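# Hang a corded headset on its stand's arm

## Task

Put the headset on the stand's arm so that it hangs upright from the top of its headband, resting between the post and the lip and no longer swinging. The stand's arm must carry most of its weight directly, not via the cable, and the grippers at most a small share. At the end nothing may touch the headset except the robot, the stand and the cable. The stand must remain upright and wholly on the table. The cable's loose end must lie above the table, inside its edges, and must never at any moment drop far below the tabletop or stick far out past an edge, whether held or not. The two arms must not collide hard or push hard against each other. Once the headset hangs still, release it, move the grippers away, and declare the job finished; a scene that runs out before that, or ends with the headset, cable or stand wrong, fails.

## Robot and tools

Robot: two arms, left_arm and right_arm, each with a two-finger gripper. Base poses in the scene frame: left_arm at (-0.014, +0.234, 0) m, quat_wxyz (+0.997, 0, 0, -0.080); right_arm at (+0.036, -0.319, 0) m, quat_wxyz (+0.998, 0, 0, +0.064). Any mounting plates and the metal frame behind the arms are fixed obstacles.

Scene frame: origin on the tabletop midway between the arms, +z up, +x outward over the table, left_arm on the +y side. The arm names do not refer to image sides. Printed hand positions can be off, more so when an arm reaches far. Gripper frame: fingers point along its +z, and they open and close along its y. end_effector_position is the point between the pads, roughly 1 cm short of the fingertips.

Joint ranges (rad), base to gripper: waist -2.618 to 3.054, shoulder 0.000 to 3.142, elbow 0.000 to 3.142, wrist pitch -1.571 to 1.571, wrist yaw -1.571 to 1.571, wrist roll -2.094 to 2.094.

Command row: 14 numbers, each in [-1, 1], always for both arms: dx, dy, dz, rx, ry, rz, opening for left_arm, then the same seven for right_arm. dx..rz are an offset, not a pose: measured in that gripper's own axes from its pose in the most recent result that reports it (before any such result in the scene, and for the second and later calls within one reply, from where the gripper is when the command begins). 1.0 equals 0.6 m of travel or 180 degrees of turn; rx, ry, rz form a single rotation vector. Opening is absolute: +1 fully open (0.094 m), -1 closed. All zeros means return to the reference pose, not stay still.

Tools:
- execute_actions: argument actions, a list holding one item or none, plus optional pictures (boolean). An empty list just reports the state. An action item {"rows": [...], "steps": n} holds 1 to 15 rows and n up to 15 steps of 1/30 s (default 15); each row lasts one step, the final row repeats to fill n, and every row is counted from the same reference pose, not from the row before. A wait item {"steps": n} with no rows allows n up to 300, counted from the previous result, so your reply time eats into it. A rejected call sends nothing.
- move: target is one 14-number row laid out as above (offsets from the same reference); speed in m/s, 0.002 to 0.5, default 0.25, with turning capped at double that figure in rad/s. Each gripper travels a straight line, both finishing together, over 0.5 to 10 s; longer paths are cut off at 10 s. The opening is sent when the move begins. Paths ignore obstacles and the other arm; grippers lag, drift and may overshoot the speed near full extension. Its result adds a move: line giving the ending (done, off_target, moving, held, fault), any limits (paced = pose clipped; held = some steps blocked, after which the arm may lurch fast) and each gripper's remaining distance. Faster contact hits harder; aiming far past contact presses harder.
- wait: seconds, 0 to 10; the robot gets nothing new.
- zoom_image: camera (cam_head_left, cam_head_right, cam_high, cam_low, cam_left_wrist, cam_right_wrist) and region [x0, y0, x1, y1] in pixels, top-left origin, at most 504 by 504. All cameras give 504x504 images.
- read_manual: optional section, only "licences"; no motion.
- finished_scene: scene, the number of the current scene; irreversible, and the result reports success.

Motion behaviour: every control step, the commanded pose is limited to within 70 mm and 16 degrees of the measured pose, then joints follow via damped inverse kinematics, favouring position over orientation. Arms usually stop a centimetre or so below target and can keep sinking under repeated zero offsets; to hold an arm, send the correcting offset toward its wanted pose in the first call of a reply and zeros after, raising the aim if it still sags. After an action, an arm continues only to its last clipped pose, so long moves need follow-up commands. A Hand target line shows where the controller is currently driving each gripper.

Gripping: grip_measured uses the same scale as the opening command, with per-gripper error up to about 1 mm. To hold firmly, command about 0.03 below grip_measured; less margin holds more gently. Pads press about 50 to 62 N at most, less on parts thinner than about 2 mm.

Result lines: the state line lists each gripper's position (m) and quat_wxyz. HELD marks steps whose command was not sent; "pose unreachable" means the clearance check changed or blocked a command; "too close" counts plates and their frame half as part of an arm; FAULT means an arm stopped. MOTOR HOT appears from 75 °C; at 90 °C that arm halts 10 s; at 100 °C it goes limp and drops. Holding loads heats motors, even during thinking.

Cautions: brief external tugs or pushes can occur. Move slowly near the stand, keep the cable end over the table, never let the arms clash, avoid knocking anything off, and after the headset settles open the fingers and retract before finishing.

Each tool is called after "Call:" by a JSON object that holds its "method" and its "body", one argument or row to a line.

## Session

Call:
{"method": "execute_actions", "body": {
  "actions": []
}}

Scene clock: 0.00 s of 4500.00 s.
left_arm: end_effector_position=(+0.6454, +0.0151, +0.3159) grip_measured=+1.000 end_effector_quat_wxyz=(+0.756, -0.125, +0.642, +0.029) | right_arm: end_effector_position=(+0.6547, -0.1403, +0.3170) grip_measured=+1.000 end_effector_quat_wxyz=(-0.591, +0.679, -0.319, +0.297)
Joint positions: left_arm=[-0.33   2.497  2.255  0.435 -0.711 -0.028  0.094] | right_arm=[ 0.015  2.142  1.937  0.059 -0.519 -1.67   0.094]
Joint velocities: left_arm=[ 0.002 -0.002  0.017 -0.007 -0.066 -0.007  0.   ] | right_arm=[-0.002  0.002 -0.017  0.022  0.007  0.007  0.   ]
Motor temperatures (°C, as the motors report them): left_arm=[26 27 28 28 26 28] | right_arm=[26 28 26 26 28 26]
Hand target (left_arm): +0.640, +0.018, +0.341; +0.769, -0.132, +0.626, +0.019
Hand target (right_arm): +0.653, -0.140, +0.318; -0.591, +0.680, -0.322, +0.293

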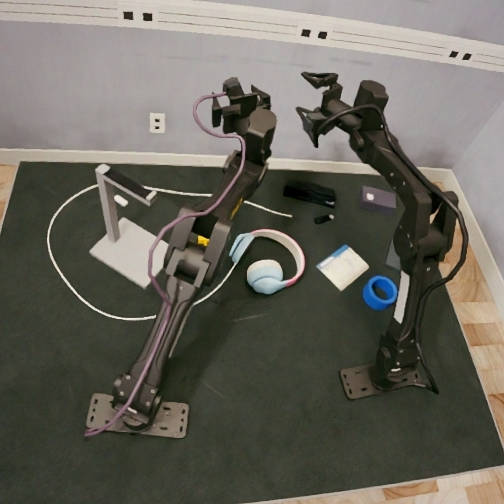

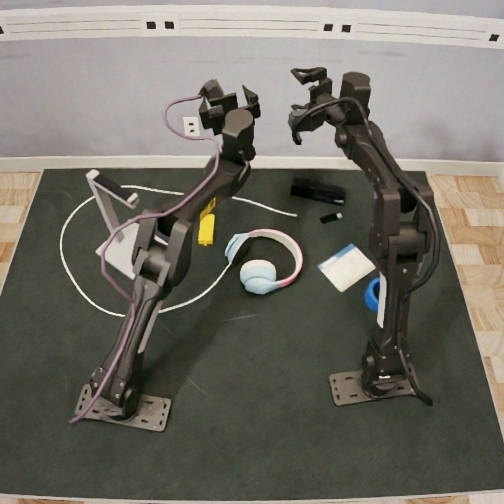

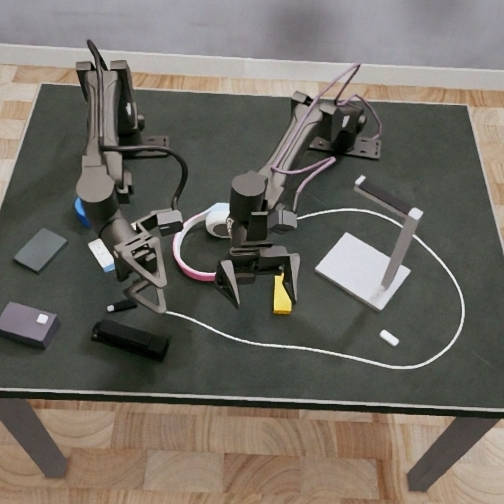

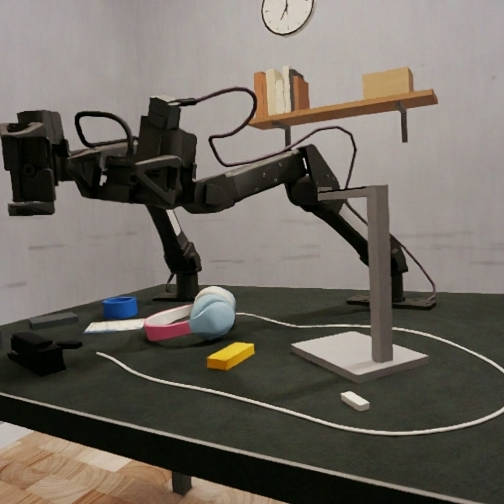

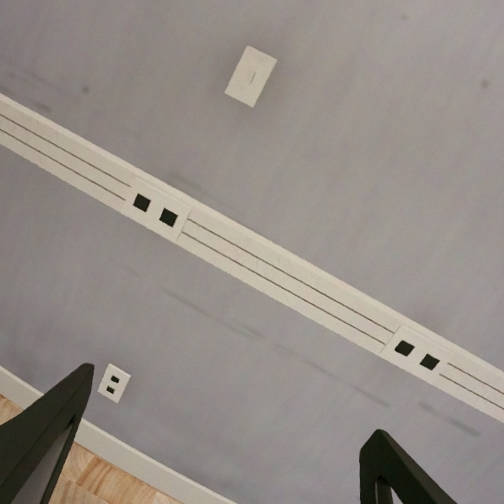

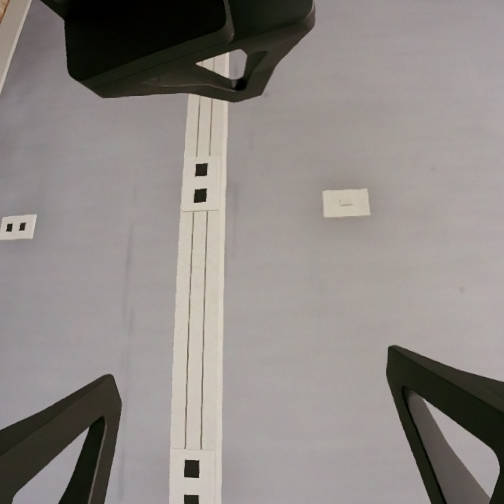

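Call:
{"method": "move", "body": {
  "target": [0,0,0,0,0,0,1,-0.05,0.07,-0.6,0,0,0,1]
}}

Call:
{"method": "move", "body": {
  "target": [0.068,0.107,-0.534,0.021,0.548,0.091,1,0,0,0,0,0,0,1]
}}

Scene clock: 23.90 s of 4500.00 s.
left_arm: end_effector_position=(+0.6474, +0.0140, +0.3077) grip_measured=+1.000 end_effector_quat_wxyz=(+0.752, -0.122, +0.646, +0.032) | right_arm: end_effector_position=(+0.3569, -0.3436, +0.3108) grip_measured=+1.000 end_effector_quat_wxyz=(-0.595, +0.675, -0.319, +0.297)
Joint positions: left_arm=[-0.33   2.509  2.255  0.432 -0.711 -0.028  0.094] | right_arm=[-0.767  1.136  0.902 -0.183 -1.282 -1.992  0.094]
Joint velocities: left_arm=[-0.012 -0.007 -0.007  0.051  0.037 -0.051  0.   ] | right_arm=[ 0.002  0.002 -0.002 -0.095 -0.007 -0.11   0.   ]
Motor temperatures (°C, as the motors report them): left_arm=[26 44 32 31 26 28] | right_arm=[26 38 30 29 28 26]
Hand target (left_arm): +0.645, +0.015, +0.316; +0.756, -0.125, +0.642, +0.029
Hand target (right_arm): +0.353, -0.343, +0.317; -0.596, +0.674, -0.320, +0.296
Off the commanded pose (left_arm): 0.008 m, 1 deg.
Off the commanded pose (right_arm): 0.011 m, 1 deg.
After step 90, 18.60 s passed at rest.
move: off_target (right_arm)

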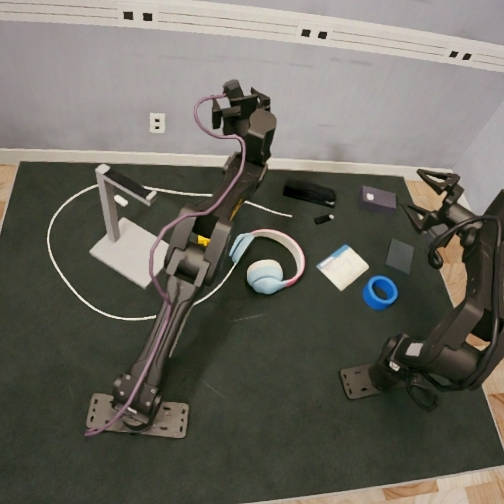

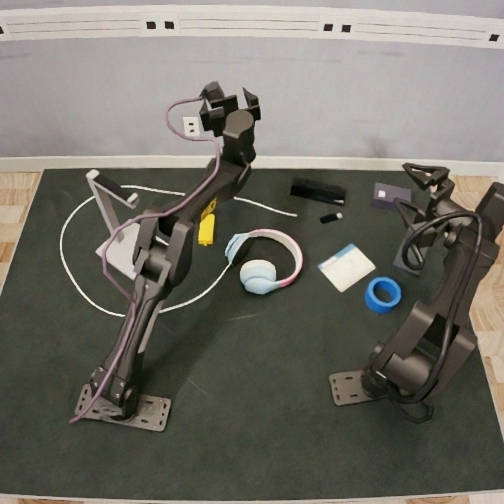

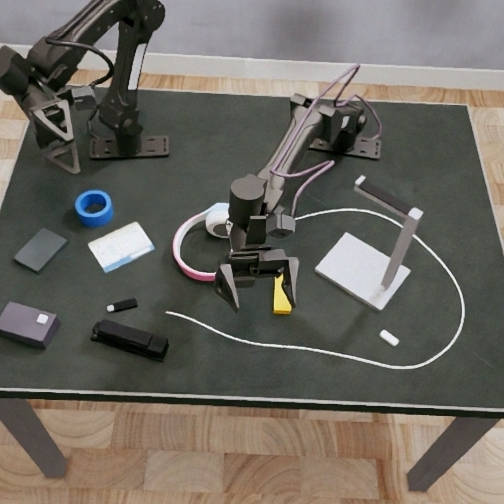

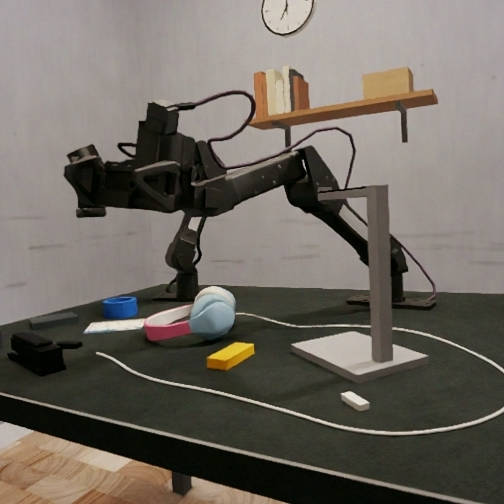

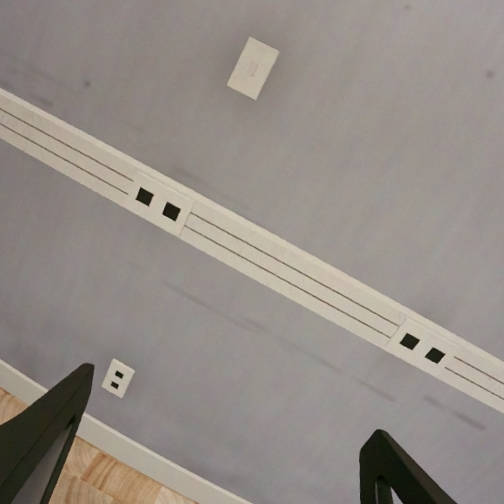

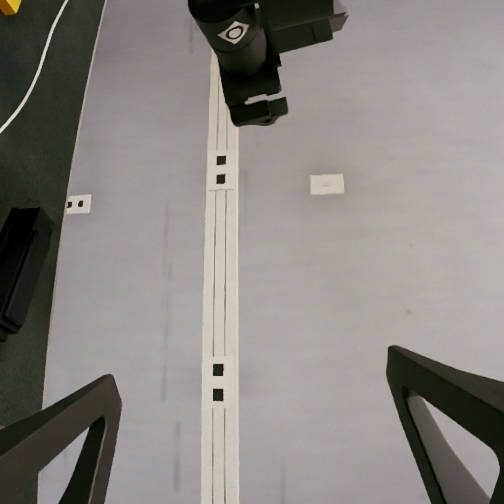

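Scene clock: 27.90 s of 4500.00 s.
left_arm: end_effector_position=(+0.3359, -0.0014, +0.2016) grip_measured=+1.000 end_effector_quat_wxyz=(+0.062, +0.000, +0.997, -0.047) | right_arm: end_effector_position=(+0.3570, -0.3437, +0.3111) grip_measured=+1.000 end_effector_quat_wxyz=(-0.595, +0.675, -0.318, +0.298)
Joint positions: left_arm=[-0.43   2.094  2.261 -1.582  0.01  -0.589  0.094] | right_arm=[-0.767  1.136  0.902 -0.18  -1.282 -1.993  0.094]
Joint velocities: left_arm=[-0.017 -0.002 -0.012  0.081  0.081 -0.066  0.   ] | right_arm=[ 0.012 -0.002 -0.002  0.022 -0.022 -0.037  0.   ]
Motor temperatures (°C, as the motors report them): left_arm=[26 44 32 31 26 28] | right_arm=[26 36 30 29 28 26]
Hand target (left_arm): +0.330, -0.002, +0.214; +0.071, +0.007, +0.996, -0.057
Hand target (right_arm): +0.357, -0.344, +0.311; -0.595, +0.675, -0.319, +0.297
Off the commanded pose (left_arm): 0.015 m, 10 deg.
Off the commanded pose (right_arm): 0.000 m, 0 deg.
joint sent to its limit (left arm) — the command would take joint 4 (wrist pitch) past its lower limit, so that joint was sent only as far as its limit.
move: off_target (left_arm)

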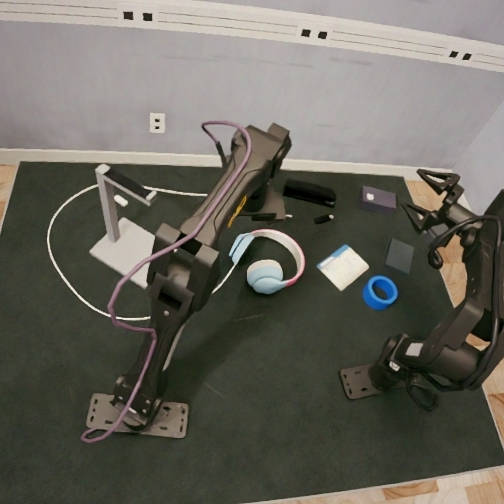

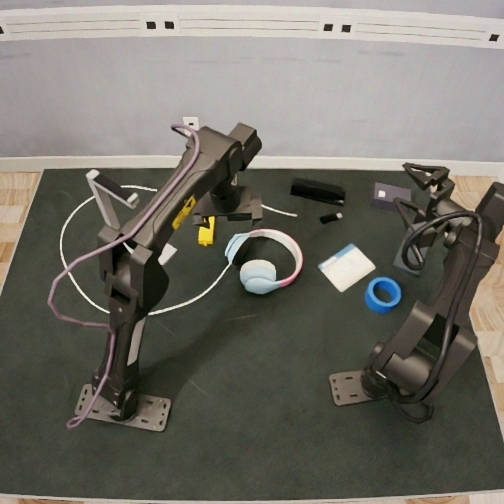

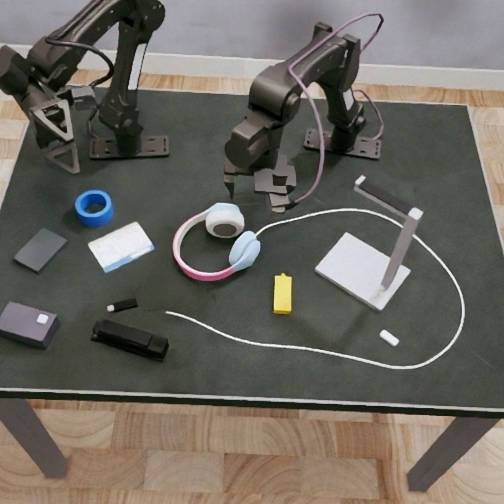

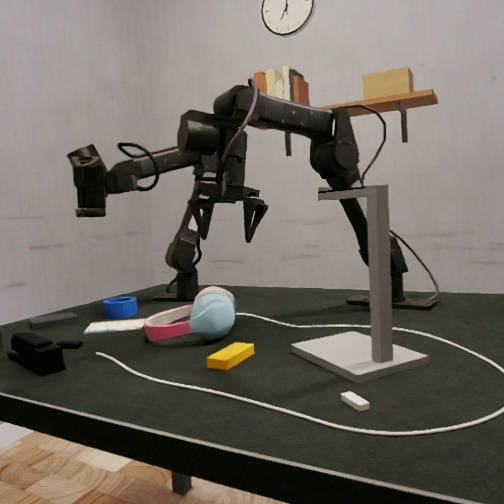

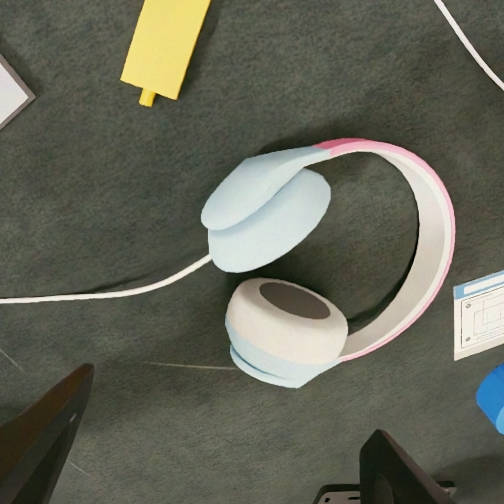

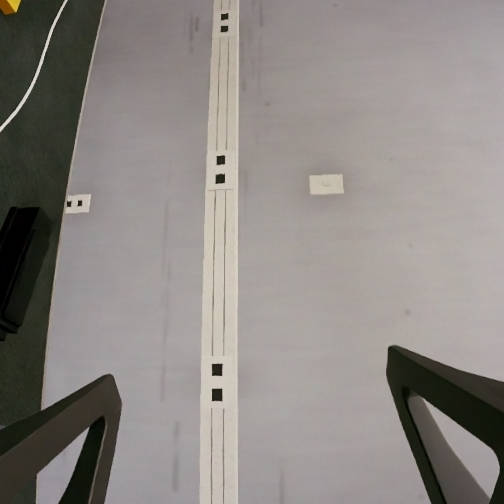

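Call:
{"method": "move", "body": {
  "target": [0.42,0.6,0,0,-0.1,0,1,-0.325,0.215,0.218,-0.143,0.588,0.663,1]
}}

Scene clock: 73.47 s of 4500.00 s.
left_arm: end_effector_position=(+0.0796, +0.3513, +0.1335) grip_measured=+1.000 end_effector_quat_wxyz=(+0.203, -0.008, +0.978, -0.040) | right_arm: end_effector_position=(+0.3248, -0.1220, +0.1636) grip_measured=+1.000 end_effector_quat_wxyz=(+0.010, +0.209, +0.978, -0.005)
Joint positions: left_arm=[ 1.55   1.02   0.871 -1.424  0.417  1.375  0.094] | right_arm=[ 0.48   1.877  1.802 -1.491  0.021  1.029  0.094]
Joint velocities: left_arm=[ 0.002 -0.007 -0.007  0.095 -0.022  0.051  0.   ] | right_arm=[-0.012 -0.002 -0.002 -0.037 -0.007  0.022  0.   ]
Motor temperatures (°C, as the motors report them): left_arm=[26 42 31 29 26 28] | right_arm=[26 31 31 30 28 26]
Hand target (left_arm): +0.084, +0.353, +0.139; +0.219, -0.007, +0.975, -0.041
Hand target (right_arm): +0.327, -0.125, +0.163; +0.004, +0.218, +0.976, -0.010
Off the commanded pose (left_arm): 0.010 m, 2 deg.
Off the commanded pose (right_arm): 0.004 m, 2 deg.
After step 90, 36.30 s passed at rest.
move: done

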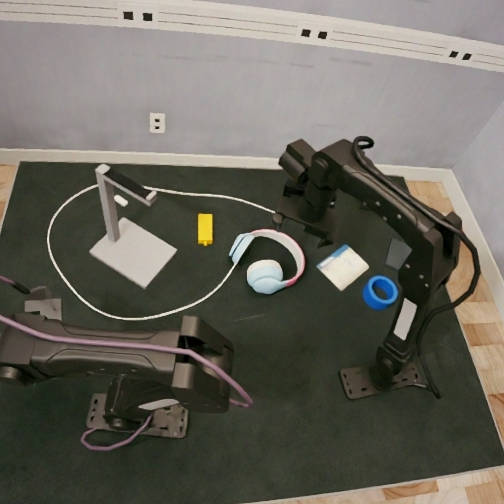

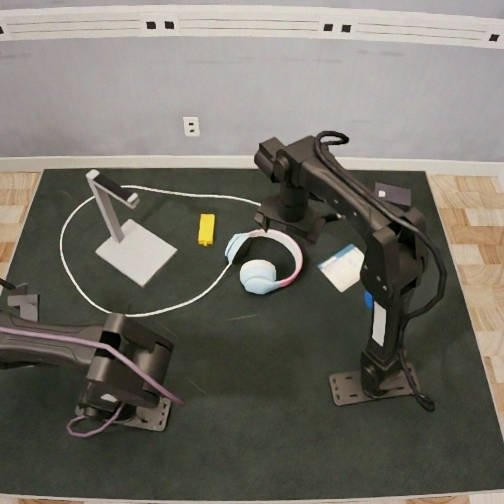

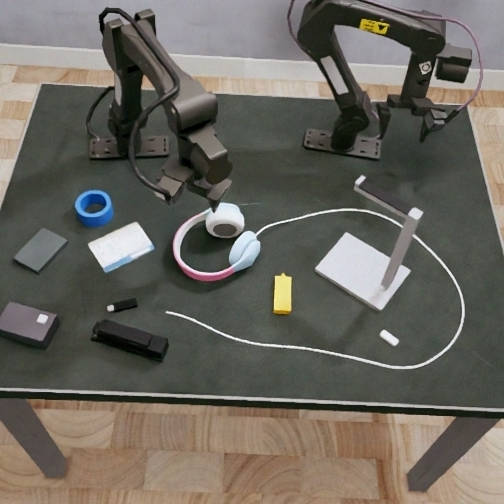

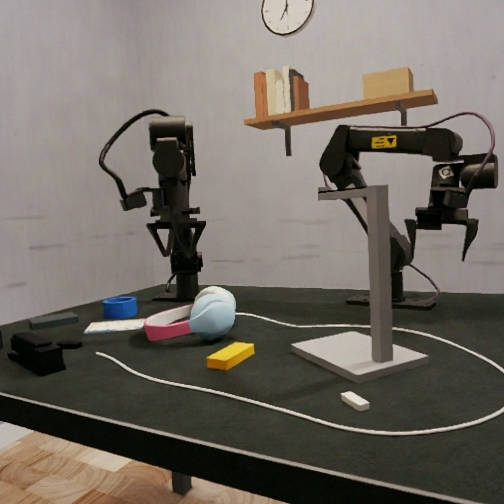

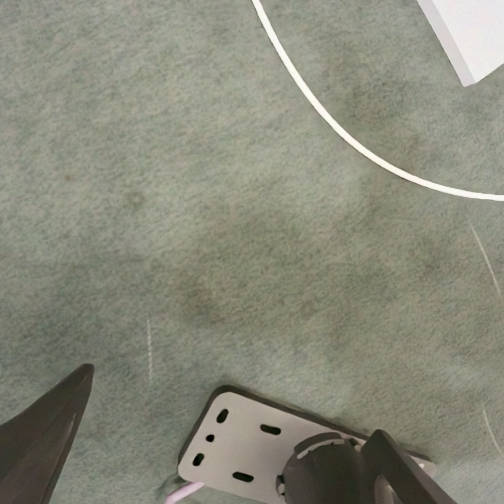

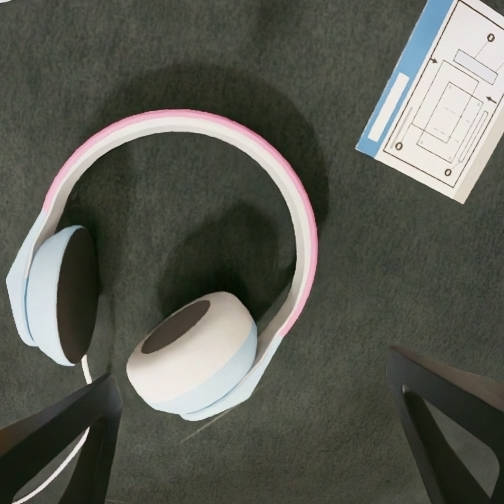

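Call:
{"method": "move", "body": {
  "target": [0,0,0,0,0,0,1,-0.1,-0.055,0.14,0,0,0,0.4]
}}

Scene clock: 79.37 s of 4500.00 s.
left_arm: end_effector_position=(+0.0782, +0.3514, +0.1329) grip_measured=+1.000 end_effector_quat_wxyz=(+0.199, -0.006, +0.979, -0.039) | right_arm: end_effector_position=(+0.3664, -0.1756, +0.0859) grip_measured=+0.402 end_effector_quat_wxyz=(+0.010, +0.212, +0.977, -0.003)
Joint positions: left_arm=[ 1.55   1.02   0.871 -1.424  0.409  1.378  0.094] | right_arm=[ 0.288  1.907  1.534 -1.185  0.016  0.844  0.066]
Joint velocities: left_arm=[-0.007  0.007 -0.007  0.007 -0.037 -0.007  0.   ] | right_arm=[ 0.002 -0.007 -0.012  0.007  0.007 -0.051 -0.001]
Motor temperatures (°C, as the motors report them): left_arm=[26 39 31 29 26 28] | right_arm=[26 32 32 29 28 26]
Hand target (left_arm): +0.080, +0.351, +0.133; +0.203, -0.008, +0.978, -0.040
Hand target (right_arm): +0.367, -0.177, +0.081; +0.008, +0.209, +0.978, -0.004
Off the commanded pose (left_arm): 0.001 m, 1 deg.
Off the commanded pose (right_arm): 0.005 m, 0 deg.
After step 100, 1.43 s passed at rest.
move: done

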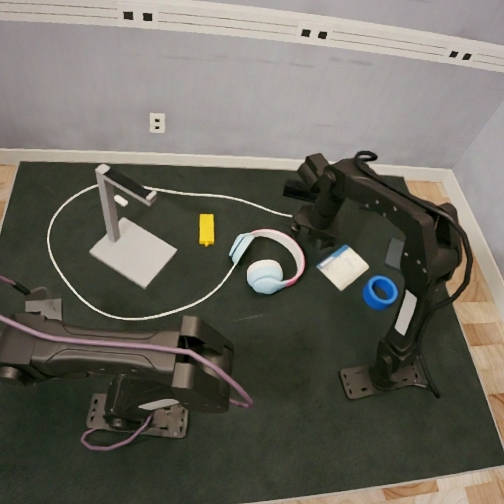

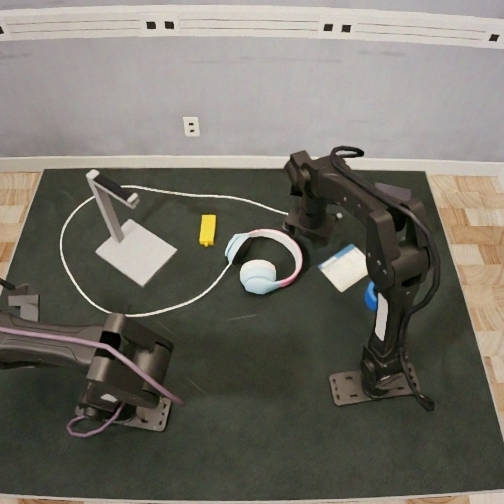

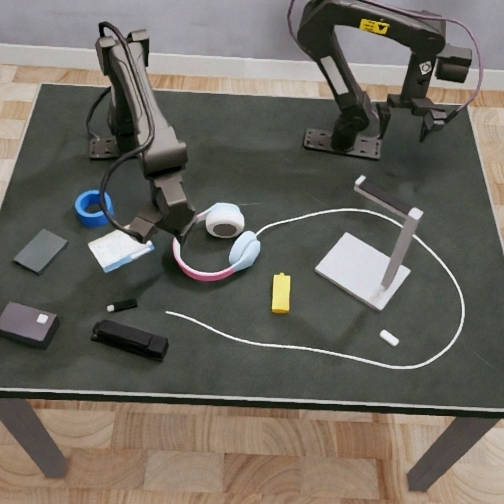

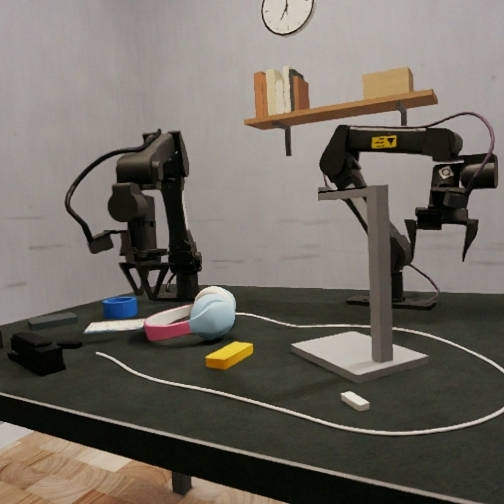

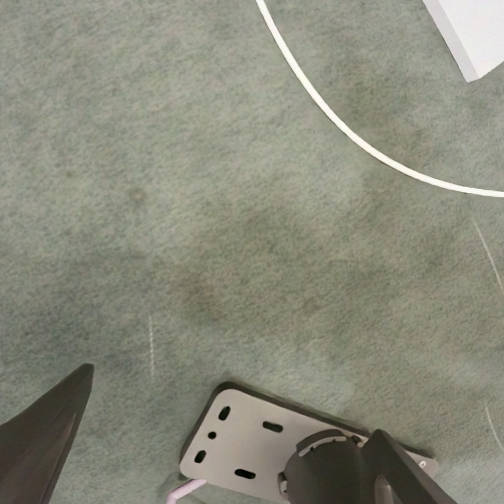

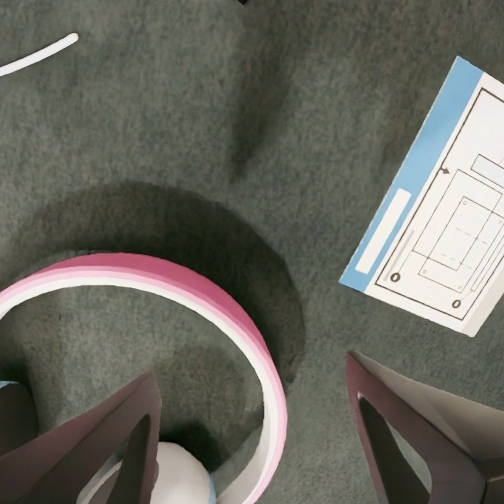

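Call:
{"method": "move", "body": {
  "target": [0,0,0,0,0,0,1,0.04,-0.015,0.095,0,0,0,0.2],
  "speed": 0.08
}}

Scene clock: 85.80 s of 4500.00 s.
left_arm: end_effector_position=(+0.0769, +0.3517, +0.1323) grip_measured=+1.000 end_effector_quat_wxyz=(+0.195, -0.006, +0.980, -0.038) | right_arm: end_effector_position=(+0.3425, -0.1772, +0.0241) grip_measured=+0.202 end_effector_quat_wxyz=(+0.000, +0.212, +0.977, -0.010)
Joint positions: left_arm=[ 1.55   1.02   0.871 -1.424  0.401  1.378  0.094] | right_arm=[ 0.313  1.907  1.28  -0.955  0.016  0.869  0.056]
Joint velocities: left_arm=[-0.007  0.012  0.002  0.022  0.051  0.037  0.   ] | right_arm=[-0.027  0.007  0.002 -0.022  0.022 -0.007  0.   ]
Motor temperatures (°C, as the motors report them): left_arm=[26 37 31 29 26 28] | right_arm=[26 33 31 29 28 26]
Hand target (left_arm): +0.078, +0.351, +0.133; +0.199, -0.006, +0.979, -0.039
Hand target (right_arm): +0.343, -0.174, +0.028; +0.010, +0.212, +0.977, -0.003
Off the commanded pose (left_arm): 0.001 m, 0 deg.
Off the commanded pose (right_arm): 0.005 m, 1 deg.
After step 90, 2.10 s passed at rest.
move: done

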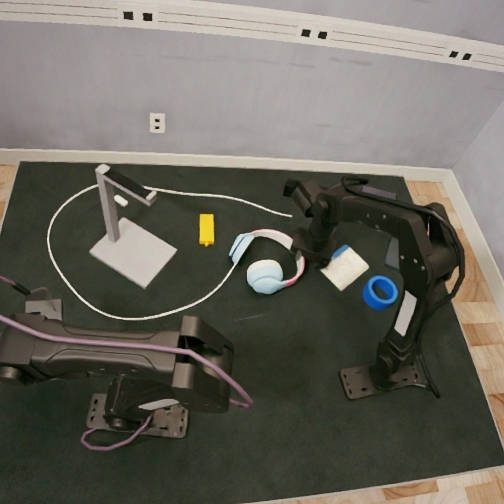

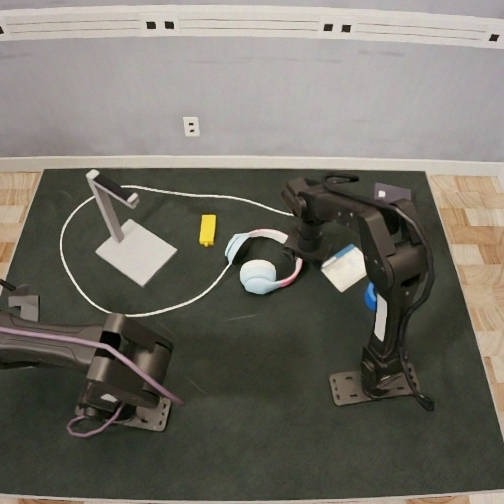

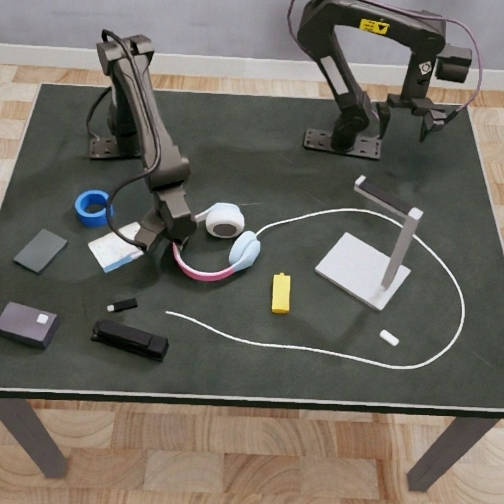

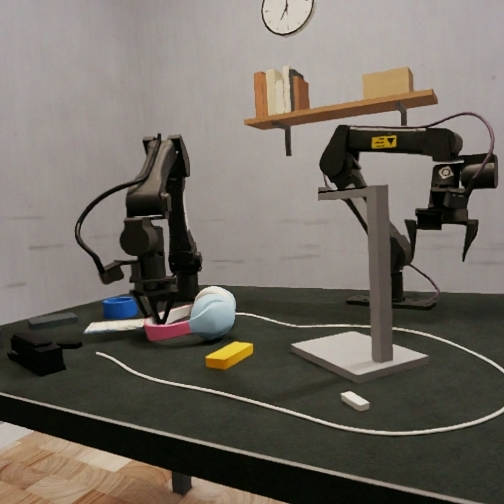

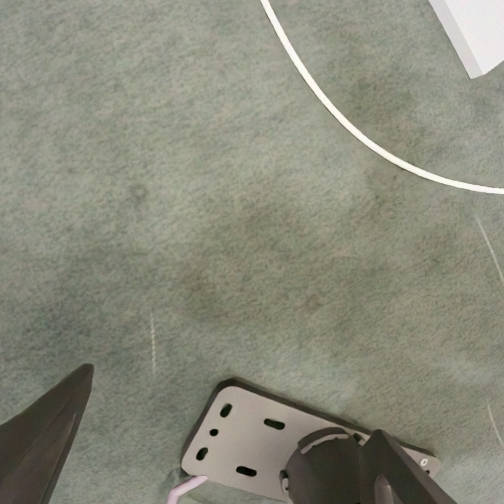

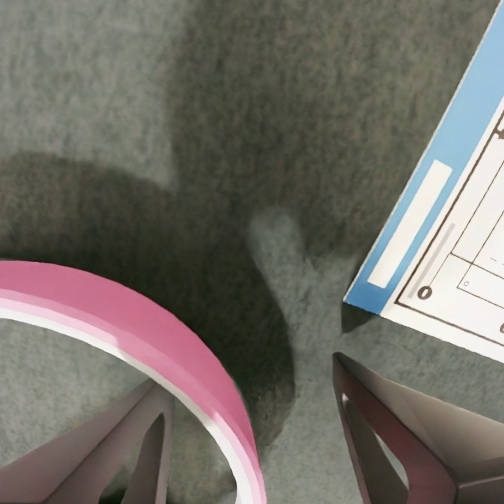

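Call:
{"method": "move", "body": {
  "target": [0,0,0,0,0,0,1,0.033,0,-0.003,0,0,-0.055,0.2],
  "speed": 0.08
}}

Call:
{"method": "move", "body": {
  "target": [0,0,0,0,0,0,1,0,0,0,0,0,0,-1]
}}

Call:
{"method": "move", "body": {
  "target": [0,0,0,0,0,0,1,0,0,-0.25,0,0,0,-1],
  "speed": 0.12
}}

Scene clock: 95.27 s of 4500.00 s.
left_arm: end_effector_position=(+0.0756, +0.3519, +0.1317) grip_measured=+1.000 end_effector_quat_wxyz=(+0.192, -0.006, +0.981, -0.037) | right_arm: end_effector_position=(+0.3268, -0.1714, +0.0212) grip_measured=+0.202 end_effector_quat_wxyz=(-0.008, +0.137, +0.990, -0.015)
Joint positions: left_arm=[ 1.55   1.02   0.871 -1.424  0.393  1.378  0.094] | right_arm=[ 0.349  1.887  1.239 -0.953  0.016  0.753  0.056]
Joint velocities: left_arm=[ 0.012  0.002 -0.007 -0.007  0.022  0.007  0.   ] | right_arm=[-0.002 -0.002  0.007 -0.022  0.007 -0.051 -0.   ]
Motor temperatures (°C, as the motors report them): left_arm=[26 35 31 29 26 28] | right_arm=[26 36 30 28 28 26]
Hand target (left_arm): +0.077, +0.352, +0.132; +0.195, -0.006, +0.980, -0.038
Hand target (right_arm): +0.325, -0.169, +0.026; -0.001, +0.128, +0.992, -0.010
Off the commanded pose (left_arm): 0.001 m, 0 deg.
Off the commanded pose (right_arm): 0.006 m, 2 deg.
After step 90, 5.07 s passed at rest.
move: done

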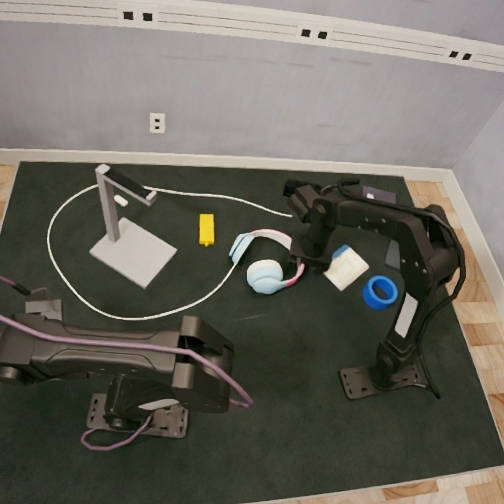

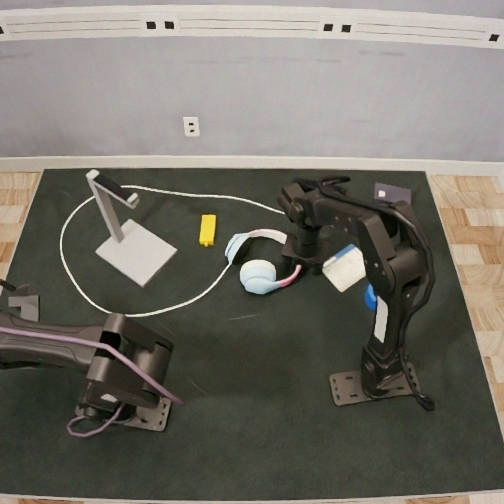

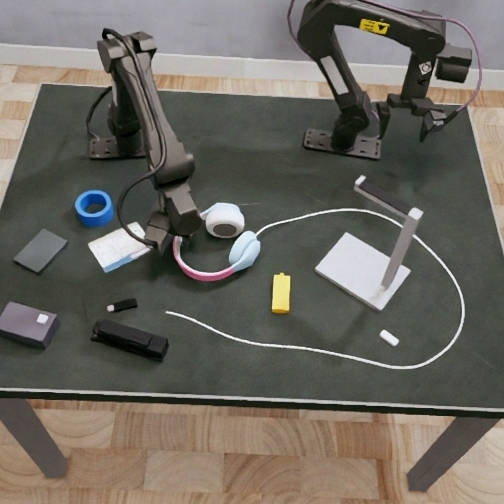

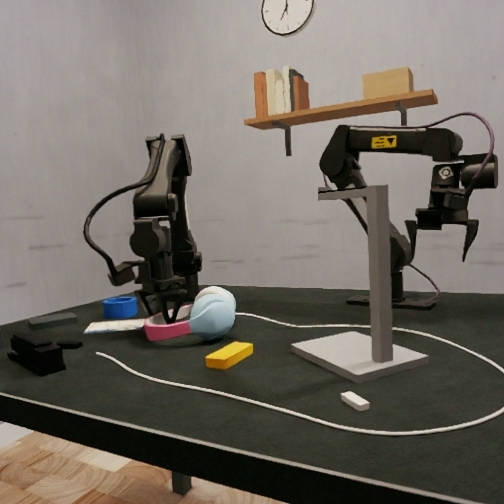

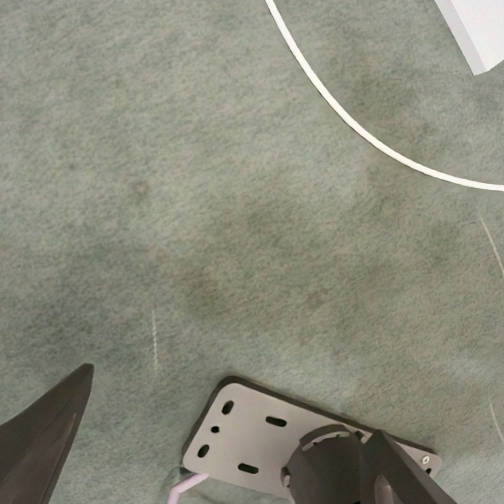

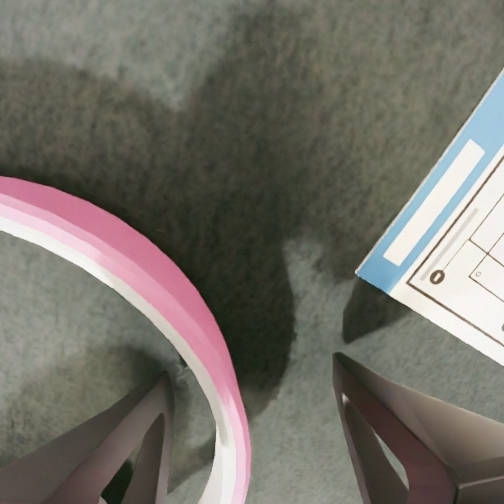

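Scene clock: 95.77 s of 4500.00 s.
left_arm: end_effector_position=(+0.0744, +0.3521, +0.1312) grip_measured=+1.000 end_effector_quat_wxyz=(+0.188, -0.006, +0.981, -0.037) | right_arm: end_effector_position=(+0.3274, -0.1651, +0.0229) grip_measured=-0.793 end_effector_quat_wxyz=(-0.010, +0.136, +0.991, +0.002)
Joint positions: left_arm=[ 1.55   1.02   0.871 -1.424  0.385  1.378  0.094] | right_arm=[ 0.348  1.881  1.239 -0.942 -0.015  0.75   0.01 ]
Joint velocities: left_arm=[ 0.002  0.002  0.002  0.022 -0.022  0.037  0.   ] | right_arm=[ 0.002 -0.027  0.007  0.081 -0.022 -0.037 -0.   ]
Motor temperatures (°C, as the motors report them): left_arm=[26 35 31 29 26 28] | right_arm=[26 36 30 28 28 26]
Hand target (left_arm): +0.076, +0.352, +0.132; +0.192, -0.006, +0.981, -0.037
Hand target (right_arm): +0.327, -0.171, +0.021; -0.007, +0.137, +0.990, -0.015
Off the commanded pose (left_arm): 0.001 m, 0 deg.
Off the commanded pose (right_arm): 0.007 m, 2 deg.
move: done

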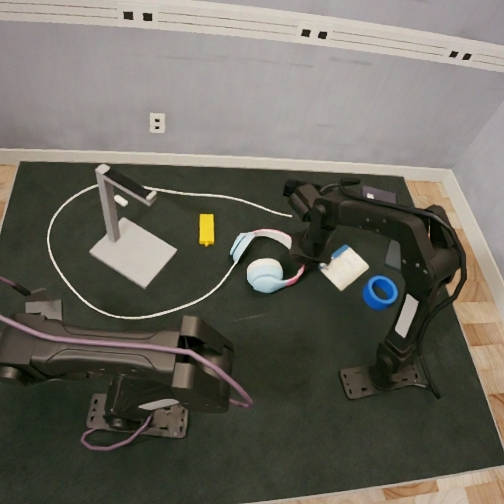

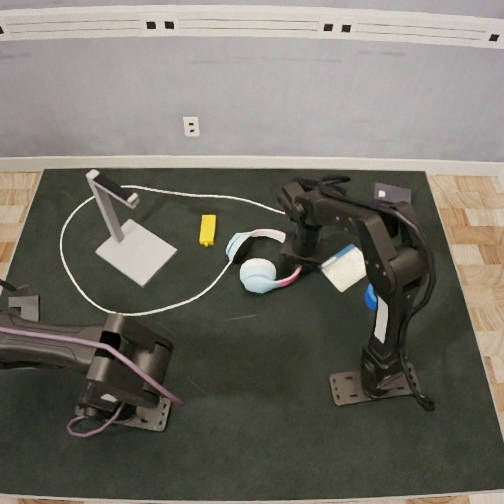

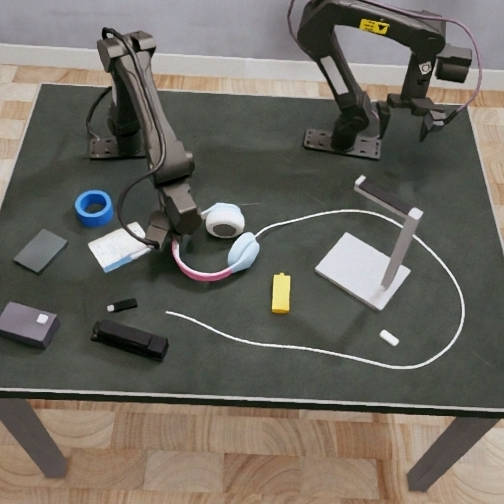

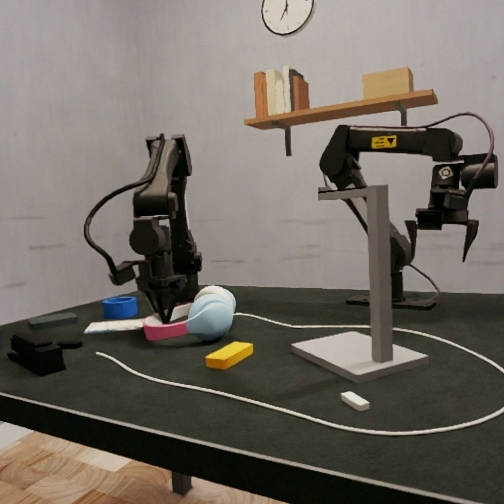

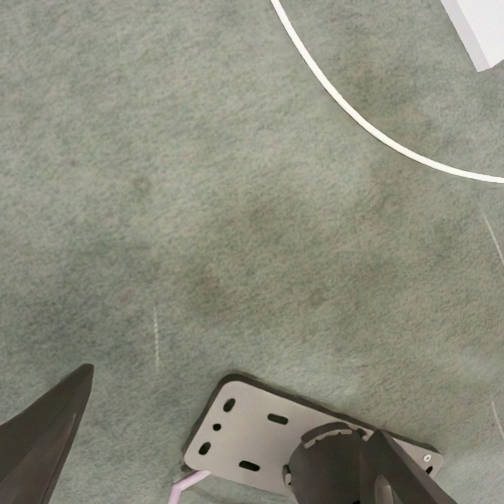

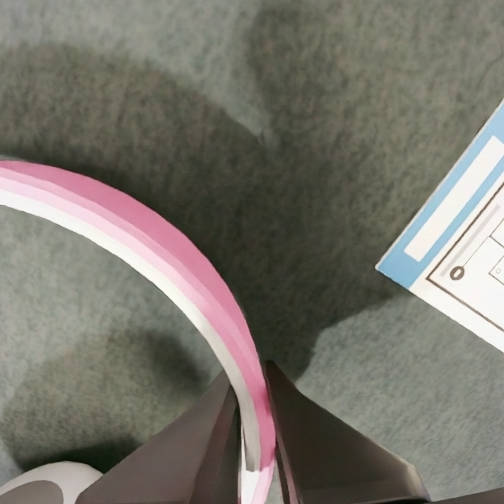

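Scene clock: 97.63 s of 4500.00 s.
left_arm: end_effector_position=(+0.0731, +0.3524, +0.1307) grip_measured=+1.000 end_effector_quat_wxyz=(+0.184, -0.006, +0.982, -0.036) | right_arm: end_effector_position=(+0.3250, -0.1690, +0.1609) grip_measured=-0.810 end_effector_quat_wxyz=(-0.022, +0.136, +0.990, -0.014)
Joint positions: left_arm=[ 1.55   1.02   0.871 -1.424  0.377  1.378  0.094] | right_arm=[ 0.348  1.834  1.735 -1.523 -0.002  0.749  0.009]
Joint velocities: left_arm=[ 0.002 -0.002  0.007 -0.066  0.037  0.007  0.   ] | right_arm=[-0.017  0.017  0.002 -0.022 -0.007 -0.051 -0.001]
Motor temperatures (°C, as the motors report them): left_arm=[26 34 31 29 26 28] | right_arm=[26 36 30 28 28 26]
Hand target (left_arm): +0.074, +0.352, +0.131; +0.188, -0.006, +0.981, -0.037
Hand target (right_arm): +0.328, -0.168, +0.173; -0.009, +0.136, +0.991, +0.002
Off the commanded pose (left_arm): 0.001 m, 0 deg.
Off the commanded pose (right_arm): 0.013 m, 2 deg.
move: off_target (right_arm)

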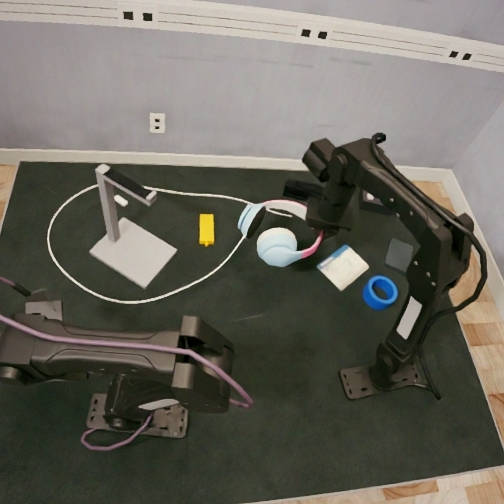

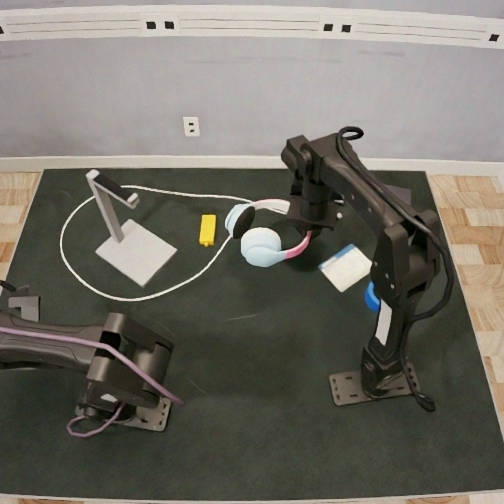

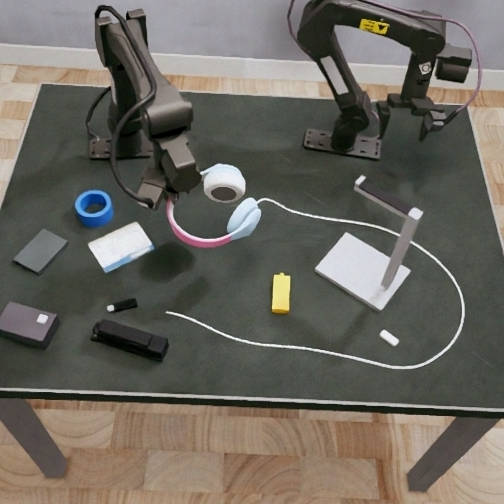

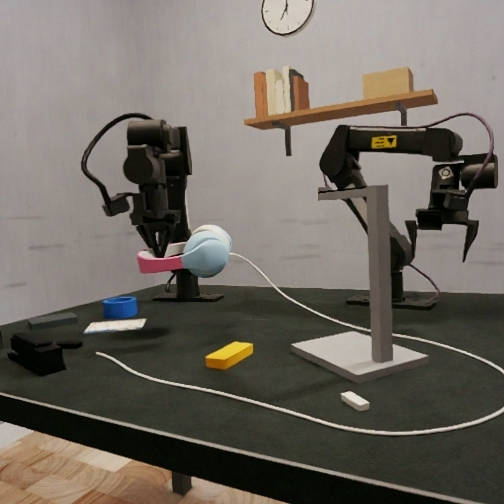

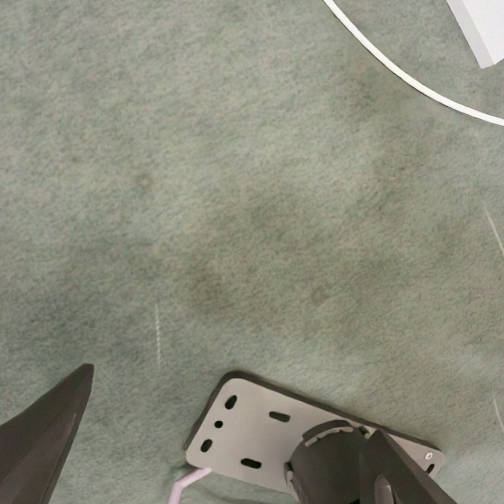

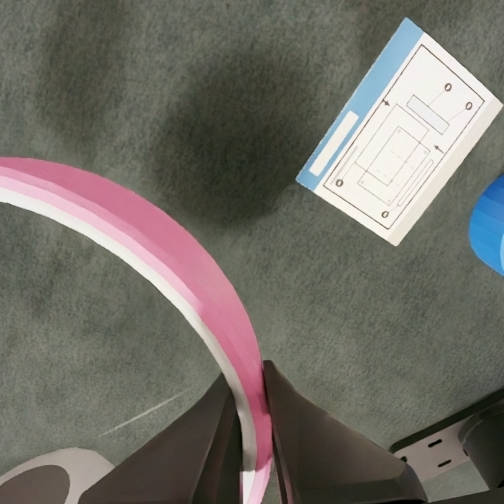

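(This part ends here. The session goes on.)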